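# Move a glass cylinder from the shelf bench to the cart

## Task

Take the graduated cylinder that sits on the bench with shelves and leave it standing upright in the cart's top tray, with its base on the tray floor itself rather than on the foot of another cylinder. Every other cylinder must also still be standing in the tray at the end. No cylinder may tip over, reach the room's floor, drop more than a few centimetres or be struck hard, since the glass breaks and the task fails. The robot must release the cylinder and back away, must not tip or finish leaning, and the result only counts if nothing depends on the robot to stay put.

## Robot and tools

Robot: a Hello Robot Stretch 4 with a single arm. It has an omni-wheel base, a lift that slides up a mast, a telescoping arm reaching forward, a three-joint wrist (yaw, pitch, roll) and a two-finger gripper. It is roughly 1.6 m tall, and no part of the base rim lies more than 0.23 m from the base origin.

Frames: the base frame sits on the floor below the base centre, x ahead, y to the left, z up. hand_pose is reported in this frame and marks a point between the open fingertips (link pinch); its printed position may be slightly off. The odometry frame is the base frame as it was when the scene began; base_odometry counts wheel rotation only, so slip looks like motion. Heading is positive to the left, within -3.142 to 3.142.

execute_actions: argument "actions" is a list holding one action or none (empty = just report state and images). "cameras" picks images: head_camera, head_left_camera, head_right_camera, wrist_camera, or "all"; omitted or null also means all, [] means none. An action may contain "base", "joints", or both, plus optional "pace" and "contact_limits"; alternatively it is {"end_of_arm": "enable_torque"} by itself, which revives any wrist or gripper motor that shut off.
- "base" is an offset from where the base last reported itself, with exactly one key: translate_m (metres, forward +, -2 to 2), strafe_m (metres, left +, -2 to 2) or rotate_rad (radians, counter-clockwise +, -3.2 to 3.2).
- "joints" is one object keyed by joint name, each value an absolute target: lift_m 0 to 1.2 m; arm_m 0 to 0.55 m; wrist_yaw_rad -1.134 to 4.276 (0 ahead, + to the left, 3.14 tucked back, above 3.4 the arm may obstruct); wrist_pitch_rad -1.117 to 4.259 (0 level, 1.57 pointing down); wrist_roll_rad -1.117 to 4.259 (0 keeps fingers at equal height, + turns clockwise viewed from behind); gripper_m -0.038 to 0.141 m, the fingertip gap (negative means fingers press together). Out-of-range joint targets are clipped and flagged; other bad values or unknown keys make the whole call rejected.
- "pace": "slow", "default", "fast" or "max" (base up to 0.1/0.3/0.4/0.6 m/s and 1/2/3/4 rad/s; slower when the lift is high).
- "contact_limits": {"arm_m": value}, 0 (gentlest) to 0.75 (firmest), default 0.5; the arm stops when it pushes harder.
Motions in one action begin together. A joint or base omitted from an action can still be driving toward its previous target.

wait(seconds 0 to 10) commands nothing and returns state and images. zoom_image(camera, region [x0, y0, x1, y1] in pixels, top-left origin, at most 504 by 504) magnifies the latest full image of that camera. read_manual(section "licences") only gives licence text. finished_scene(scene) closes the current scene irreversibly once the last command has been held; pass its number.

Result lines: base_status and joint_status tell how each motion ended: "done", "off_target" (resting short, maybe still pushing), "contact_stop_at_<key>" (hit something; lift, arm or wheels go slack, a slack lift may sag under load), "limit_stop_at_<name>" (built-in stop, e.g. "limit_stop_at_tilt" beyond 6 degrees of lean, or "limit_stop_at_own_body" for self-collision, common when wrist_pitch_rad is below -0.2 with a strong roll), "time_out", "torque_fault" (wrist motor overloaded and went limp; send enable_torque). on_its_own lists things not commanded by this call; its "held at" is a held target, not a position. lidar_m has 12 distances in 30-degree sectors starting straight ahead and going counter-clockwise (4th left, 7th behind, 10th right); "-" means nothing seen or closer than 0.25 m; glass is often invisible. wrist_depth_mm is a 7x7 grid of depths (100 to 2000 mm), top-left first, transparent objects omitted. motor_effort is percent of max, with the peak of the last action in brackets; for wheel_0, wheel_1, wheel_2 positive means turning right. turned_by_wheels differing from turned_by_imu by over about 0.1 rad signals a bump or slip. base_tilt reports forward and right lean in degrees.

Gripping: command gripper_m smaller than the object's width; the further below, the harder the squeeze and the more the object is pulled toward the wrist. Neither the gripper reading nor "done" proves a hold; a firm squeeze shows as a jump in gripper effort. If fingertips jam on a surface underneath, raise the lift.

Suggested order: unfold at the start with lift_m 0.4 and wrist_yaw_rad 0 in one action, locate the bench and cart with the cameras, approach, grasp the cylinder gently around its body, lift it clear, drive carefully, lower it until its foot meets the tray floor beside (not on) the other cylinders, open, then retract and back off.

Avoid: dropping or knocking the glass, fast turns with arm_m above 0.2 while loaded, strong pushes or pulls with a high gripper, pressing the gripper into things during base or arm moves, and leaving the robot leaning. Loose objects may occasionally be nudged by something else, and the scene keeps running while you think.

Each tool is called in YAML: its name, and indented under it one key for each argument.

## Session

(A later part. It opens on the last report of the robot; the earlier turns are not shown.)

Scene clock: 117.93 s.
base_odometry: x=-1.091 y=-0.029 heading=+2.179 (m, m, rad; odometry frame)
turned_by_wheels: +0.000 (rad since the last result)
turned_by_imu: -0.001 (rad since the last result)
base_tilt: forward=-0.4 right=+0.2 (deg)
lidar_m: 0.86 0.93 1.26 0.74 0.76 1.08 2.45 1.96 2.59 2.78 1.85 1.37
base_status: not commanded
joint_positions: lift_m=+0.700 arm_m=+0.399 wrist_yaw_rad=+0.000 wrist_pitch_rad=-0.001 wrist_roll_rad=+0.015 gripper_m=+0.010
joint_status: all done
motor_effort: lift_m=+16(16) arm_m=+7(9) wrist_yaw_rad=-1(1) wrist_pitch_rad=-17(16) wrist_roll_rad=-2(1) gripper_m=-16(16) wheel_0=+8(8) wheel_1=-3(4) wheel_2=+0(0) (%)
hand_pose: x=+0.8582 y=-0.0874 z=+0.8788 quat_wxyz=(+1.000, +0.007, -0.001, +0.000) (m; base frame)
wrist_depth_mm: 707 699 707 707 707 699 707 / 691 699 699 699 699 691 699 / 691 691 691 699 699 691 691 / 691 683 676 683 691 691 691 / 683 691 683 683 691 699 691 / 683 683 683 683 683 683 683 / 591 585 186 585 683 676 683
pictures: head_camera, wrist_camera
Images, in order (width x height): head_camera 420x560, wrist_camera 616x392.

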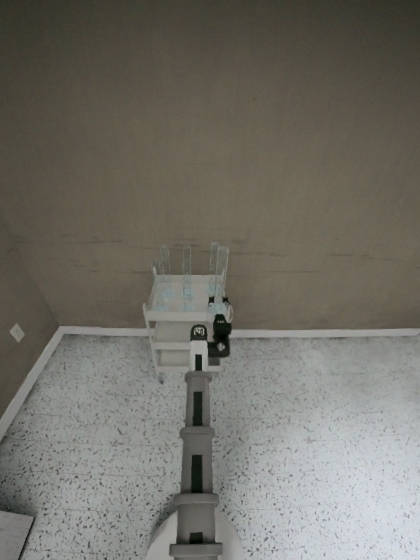

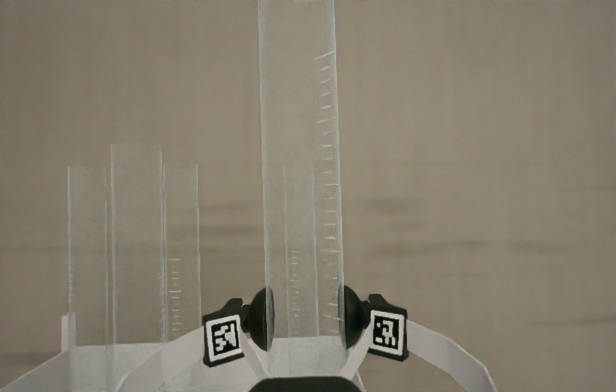

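execute_actions:
  actions:
    - {"base":{"strafe_m":0.02},"joints":{"arm_m":0.535},"pace":"slow"}
  cameras: []

execute_actions:
  actions:
    - {"joints":{"lift_m":0.61},"pace":"slow"}
  cameras: ["wrist_camera","head_camera"]

zoom_image:
  camera: "head_camera"
  region: [150,240,270,360]

Scene clock: 125.37 s.
base_odometry: x=-1.107 y=-0.040 heading=+2.179 (m, m, rad; odometry frame)
turned_by_wheels: +0.000 (rad since the last result)
turned_by_imu: -0.001 (rad since the last result)
base_tilt: forward=-0.3 right=+0.1 (deg)
lidar_m: 0.89 0.92 1.22 0.71 0.76 1.05 2.44 1.96 2.59 2.81 1.88 1.36
base_status: done
joint_positions: lift_m=+0.700 arm_m=+0.534 wrist_yaw_rad=+0.000 wrist_pitch_rad=-0.001 wrist_roll_rad=+0.015 gripper_m=+0.010
joint_status: all done
motor_effort: lift_m=+16(16) arm_m=+7(8) wrist_yaw_rad=-1(0) wrist_pitch_rad=-16(16) wrist_roll_rad=-2(1) gripper_m=-16(14) wheel_0=-7(10) wheel_1=+4(6) wheel_2=+0(1) (%)
hand_pose: x=+0.9932 y=-0.0874 z=+0.8788 quat_wxyz=(+1.000, +0.007, -0.001, +0.000) (m; base frame)
wrist_depth_mm: 559 559 564 569 564 564 559 / 564 564 564 559 564 564 564 / 559 564 554 554 564 564 564 / 559 559 554 554 559 559 554 / 554 554 549 554 554 549 554 / 554 549 554 544 549 549 554 / 549 549 186 544 462 549 549
pictures: none
No camera images: the call's "cameras" was empty. Leave "cameras" out to get every camera's image.

Scene clock: 127.00 s.
base_odometry: x=-1.107 y=-0.040 heading=+2.179 (m, m, rad; odometry frame)
turned_by_wheels: +0.000 (rad since the last result)
turned_by_imu: +0.000 (rad since the last result)
base_tilt: forward=-0.4 right=+0.2 (deg)
lidar_m: 0.89 0.94 1.24 0.71 0.75 1.07 2.44 1.96 2.59 2.80 1.88 1.38
base_status: not commanded
joint_positions: lift_m=+0.610 arm_m=+0.534 wrist_yaw_rad=+0.000 wrist_pitch_rad=-0.001 wrist_roll_rad=+0.015 gripper_m=+0.010
joint_status: all done
motor_effort: lift_m=+15(14) arm_m=+7(7) wrist_yaw_rad=-1(1) wrist_pitch_rad=-16(17) wrist_roll_rad=-2(3) gripper_m=-16(16) wheel_0=-8(8) wheel_1=+4(4) wheel_2=+0(0) (%)
hand_pose: x=+0.9932 y=-0.0874 z=+0.7888 quat_wxyz=(+1.000, +0.007, -0.001, +0.000) (m; base frame)
wrist_depth_mm: 569 564 564 569 559 564 564 / 559 564 559 564 559 554 564 / 564 549 564 554 564 559 559 / 554 554 559 559 554 559 554 / 554 554 549 554 554 549 549 / 459 462 462 462 549 549 554 / 455 427 186 424 262 544 549
pictures: head_camera, wrist_camera
Images, in order (width x height): head_camera 420x560, wrist_camera 616x392.

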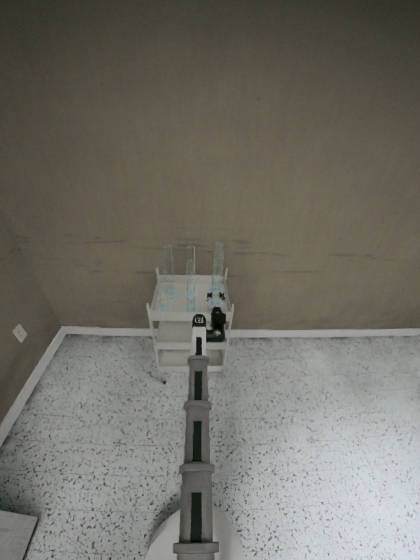

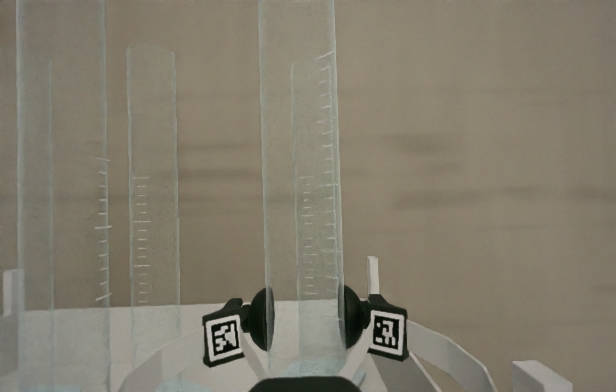

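Region (150, 240, 270, 360) of head_camera's 420x560 image, scaled by 4.200, with more detail than that image has.

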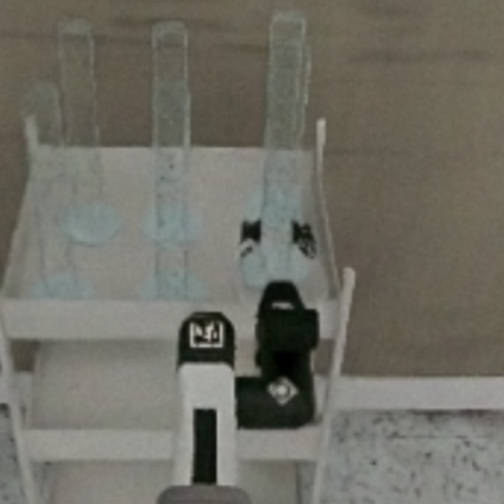

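execute_actions:
  actions:
    - {"base":{"strafe_m":0.012},"joints":{"lift_m":0.578},"pace":"slow"}
  cameras: ["wrist_camera"]

execute_actions:
  actions:
    - {"joints":{"lift_m":0.562},"pace":"slow"}
  cameras: ["wrist_camera","head_camera"]

Scene clock: 135.17 s.
base_odometry: x=-1.116 y=-0.047 heading=+2.179 (m, m, rad; odometry frame)
turned_by_wheels: +0.000 (rad since the last result)
turned_by_imu: -0.001 (rad since the last result)
base_tilt: forward=-0.4 right=+0.1 (deg)
lidar_m: 0.89 0.93 1.21 0.70 0.75 1.00 2.45 1.96 2.60 2.80 1.88 1.37
base_status: done
joint_positions: lift_m=+0.578 arm_m=+0.534 wrist_yaw_rad=+0.000 wrist_pitch_rad=-0.001 wrist_roll_rad=+0.015 gripper_m=+0.010
joint_status: all done
motor_effort: lift_m=+16(15) arm_m=+7(7) wrist_yaw_rad=-1(0) wrist_pitch_rad=-19(16) wrist_roll_rad=-3(2) gripper_m=-17(16) wheel_0=-7(13) wheel_1=+5(8) wheel_2=+0(0) (%)
hand_pose: x=+0.9932 y=-0.0874 z=+0.7568 quat_wxyz=(+1.000, +0.007, -0.001, +0.000) (m; base frame)
wrist_depth_mm: 564 569 569 569 559 564 569 / 564 559 559 559 559 559 559 / 559 554 559 559 554 554 554 / 559 559 554 554 549 559 559 / 549 554 554 554 554 554 554 / 459 462 462 462 296 554 146 / 368 351 186 351 300 227 147
pictures: wrist_camera
Images, in order (width x height): wrist_camera 616x392.

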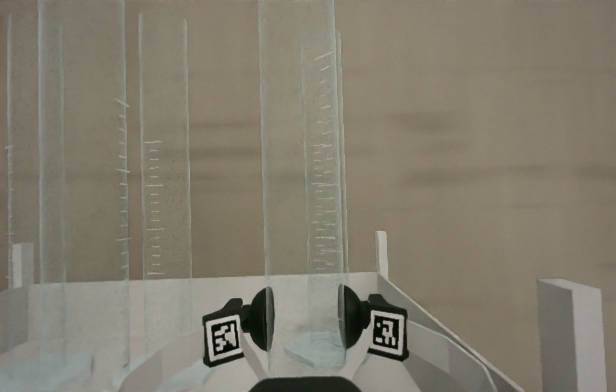

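Scene clock: 136.03 s.
base_odometry: x=-1.116 y=-0.047 heading=+2.179 (m, m, rad; odometry frame)
turned_by_wheels: +0.000 (rad since the last result)
turned_by_imu: +0.000 (rad since the last result)
base_tilt: forward=-0.3 right=+0.1 (deg)
lidar_m: 0.89 0.92 1.23 0.70 0.74 1.03 2.44 1.97 2.61 2.81 1.89 1.35
base_status: not commanded
joint_positions: lift_m=+0.562 arm_m=+0.534 wrist_yaw_rad=+0.000 wrist_pitch_rad=-0.004 wrist_roll_rad=+0.015 gripper_m=+0.010
joint_status: all done
motor_effort: lift_m=+14(15) arm_m=+7(7) wrist_yaw_rad=+0(1) wrist_pitch_rad=-8(15) wrist_roll_rad=-3(2) gripper_m=-14(17) wheel_0=-6(6) wheel_1=+5(5) wheel_2=+0(0) (%)
hand_pose: x=+0.9931 y=-0.0875 z=+0.7418 quat_wxyz=(+1.000, +0.007, -0.002, +0.000) (m; base frame)
wrist_depth_mm: 569 564 564 569 569 564 564 / 564 559 564 564 564 564 564 / 559 554 554 559 559 559 564 / 554 554 564 554 554 559 554 / 554 559 549 554 549 559 554 / 459 459 462 466 267 544 146 / 336 320 186 329 184 160 146
pictures: head_camera, wrist_camera
Images, in order (width x height): head_camera 420x560, wrist_camera 616x392.

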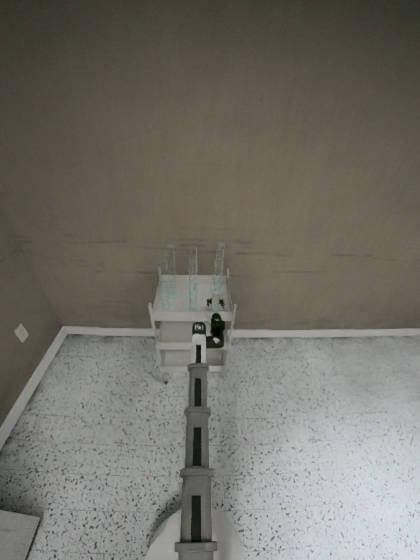

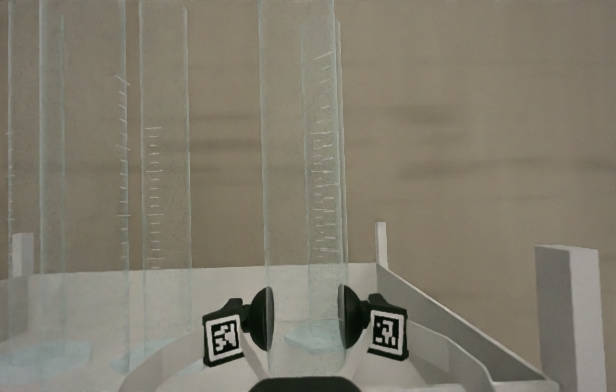

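Touchdown indicated; release.

execute_actions:
  actions:
    - {"joints":{"gripper_m":0.05},"pace":"slow"}
  cameras: ["wrist_camera"]

execute_actions:
  actions:
    - {"joints":{"gripper_m":0.07,"lift_m":0.58},"pace":"slow"}
  cameras: ["wrist_camera"]

Scene clock: 140.23 s.
base_odometry: x=-1.116 y=-0.047 heading=+2.179 (m, m, rad; odometry frame)
turned_by_wheels: +0.000 (rad since the last result)
turned_by_imu: -0.001 (rad since the last result)
base_tilt: forward=-0.3 right=+0.1 (deg)
lidar_m: 0.89 0.91 1.22 0.71 0.73 1.03 2.42 1.97 2.59 2.79 1.87 1.38
base_status: not commanded
joint_positions: lift_m=+0.562 arm_m=+0.534 wrist_yaw_rad=+0.000 wrist_pitch_rad=-0.005 wrist_roll_rad=+0.015 gripper_m=+0.050
joint_status: all done
motor_effort: lift_m=+14(14) arm_m=+7(7) wrist_yaw_rad=+0(0) wrist_pitch_rad=-6(5) wrist_roll_rad=-1(1) gripper_m=-3(16) wheel_0=-6(6) wheel_1=+5(4) wheel_2=+0(0) (%)
hand_pose: x=+0.9932 y=-0.0875 z=+0.7419 quat_wxyz=(+1.000, +0.007, -0.002, +0.000) (m; base frame)
wrist_depth_mm: 564 569 564 564 564 564 564 / 559 564 559 569 559 564 564 / 559 559 559 559 559 559 559 / 554 554 559 554 559 559 559 / 554 549 554 554 554 559 549 / 452 462 439 466 220 549 146 / 336 329 291 310 285 181 146
pictures: wrist_camera
Images, in order (width x height): wrist_camera 616x392.

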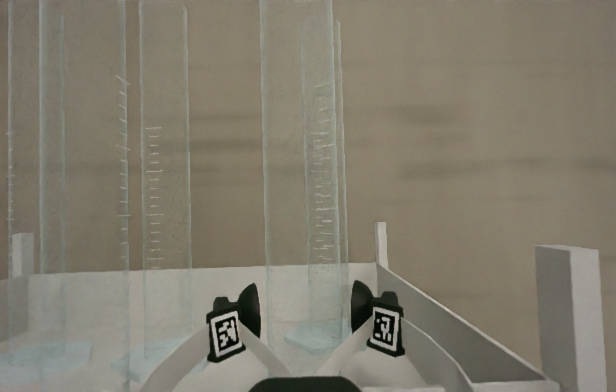

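Scene clock: 141.40 s.
base_odometry: x=-1.116 y=-0.047 heading=+2.179 (m, m, rad; odometry frame)
turned_by_wheels: +0.000 (rad since the last result)
turned_by_imu: +0.000 (rad since the last result)
base_tilt: forward=-0.4 right=+0.1 (deg)
lidar_m: 0.89 0.91 1.22 0.71 0.74 1.03 2.44 1.94 2.59 2.83 1.87 1.38
base_status: not commanded
joint_positions: lift_m=+0.580 arm_m=+0.534 wrist_yaw_rad=+0.000 wrist_pitch_rad=-0.004 wrist_roll_rad=+0.015 gripper_m=+0.070
joint_status: all done
motor_effort: lift_m=+20(20) arm_m=+7(7) wrist_yaw_rad=+0(0) wrist_pitch_rad=-7(8) wrist_roll_rad=-2(1) gripper_m=-1(4) wheel_0=-5(6) wheel_1=+5(5) wheel_2=+0(0) (%)
hand_pose: x=+0.9932 y=-0.0874 z=+0.7592 quat_wxyz=(+1.000, +0.007, -0.002, +0.000) (m; base frame)
wrist_depth_mm: 564 564 569 569 569 564 574 / 559 564 569 569 559 569 569 / 559 554 559 564 559 554 559 / 554 554 554 554 564 554 559 / 549 549 559 554 549 559 554 / 455 459 459 462 225 549 549 / 379 368 330 349 320 544 147
pictures: wrist_camera
Images, in order (width x height): wrist_camera 616x392.

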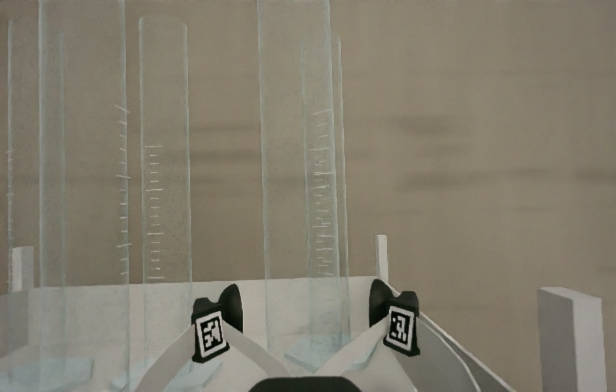

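execute_actions:
  actions:
    - {"joints":{"arm_m":0.15},"pace":"slow"}
  cameras: ["wrist_camera","head_camera"]

zoom_image:
  camera: "head_camera"
  region: [140,230,270,360]

Scene clock: 150.80 s.
base_odometry: x=-1.116 y=-0.047 heading=+2.179 (m, m, rad; odometry frame)
turned_by_wheels: +0.000 (rad since the last result)
turned_by_imu: -0.002 (rad since the last result)
base_tilt: forward=-0.3 right=+0.2 (deg)
lidar_m: 0.89 0.93 1.22 0.71 0.74 1.05 2.46 1.98 2.61 2.83 1.88 1.39
base_status: not commanded
joint_positions: lift_m=+0.580 arm_m=+0.151 wrist_yaw_rad=+0.000 wrist_pitch_rad=-0.004 wrist_roll_rad=+0.015 gripper_m=+0.070
joint_status: all done
motor_effort: lift_m=+20(20) arm_m=-7(8) wrist_yaw_rad=-1(1) wrist_pitch_rad=-10(10) wrist_roll_rad=-1(2) gripper_m=-3(2) wheel_0=-6(6) wheel_1=+5(5) wheel_2=+0(0) (%)
hand_pose: x=+0.6106 y=-0.0874 z=+0.7592 quat_wxyz=(+1.000, +0.007, -0.002, +0.000) (m; base frame)
wrist_depth_mm: 960 946 946 946 946 960 960 / 946 960 931 960 960 946 946 / 946 946 946 946 946 931 946 / 931 917 946 946 931 946 946 / 931 904 854 854 931 946 946 / 946 517 512 517 224 904 917 / 904 917 831 831 931 931 917
pictures: head_camera, wrist_camera
Images, in order (width x height): head_camera 420x560, wrist_camera 616x392.

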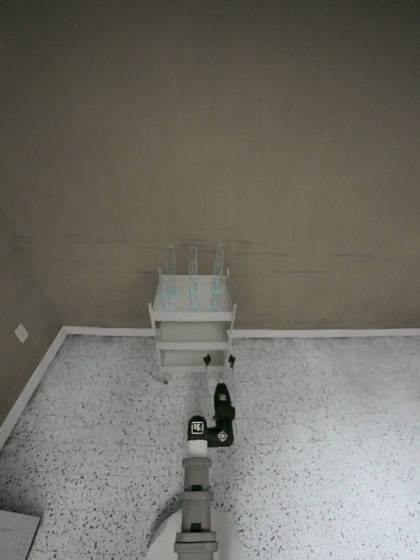

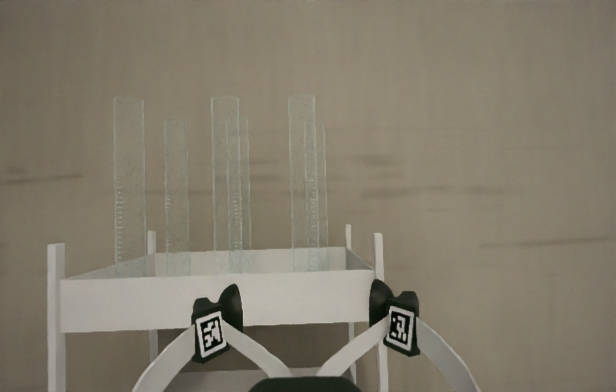

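Region (140, 230, 270, 360) of head_camera's 420x560 image, scaled by 3.877, with more detail than that image has.

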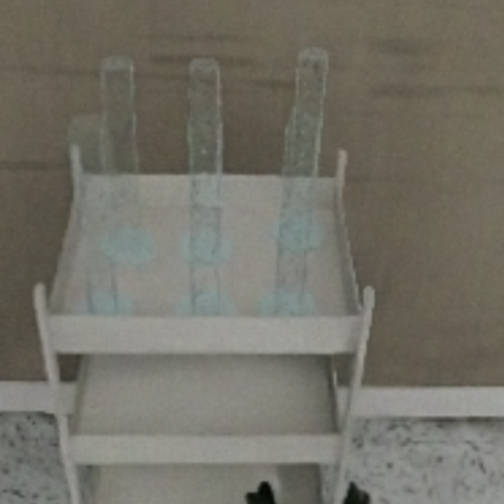

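Its top is level with the other front cylinders.

finished_scene:
  scene: 2

The scene is finished: the task was done.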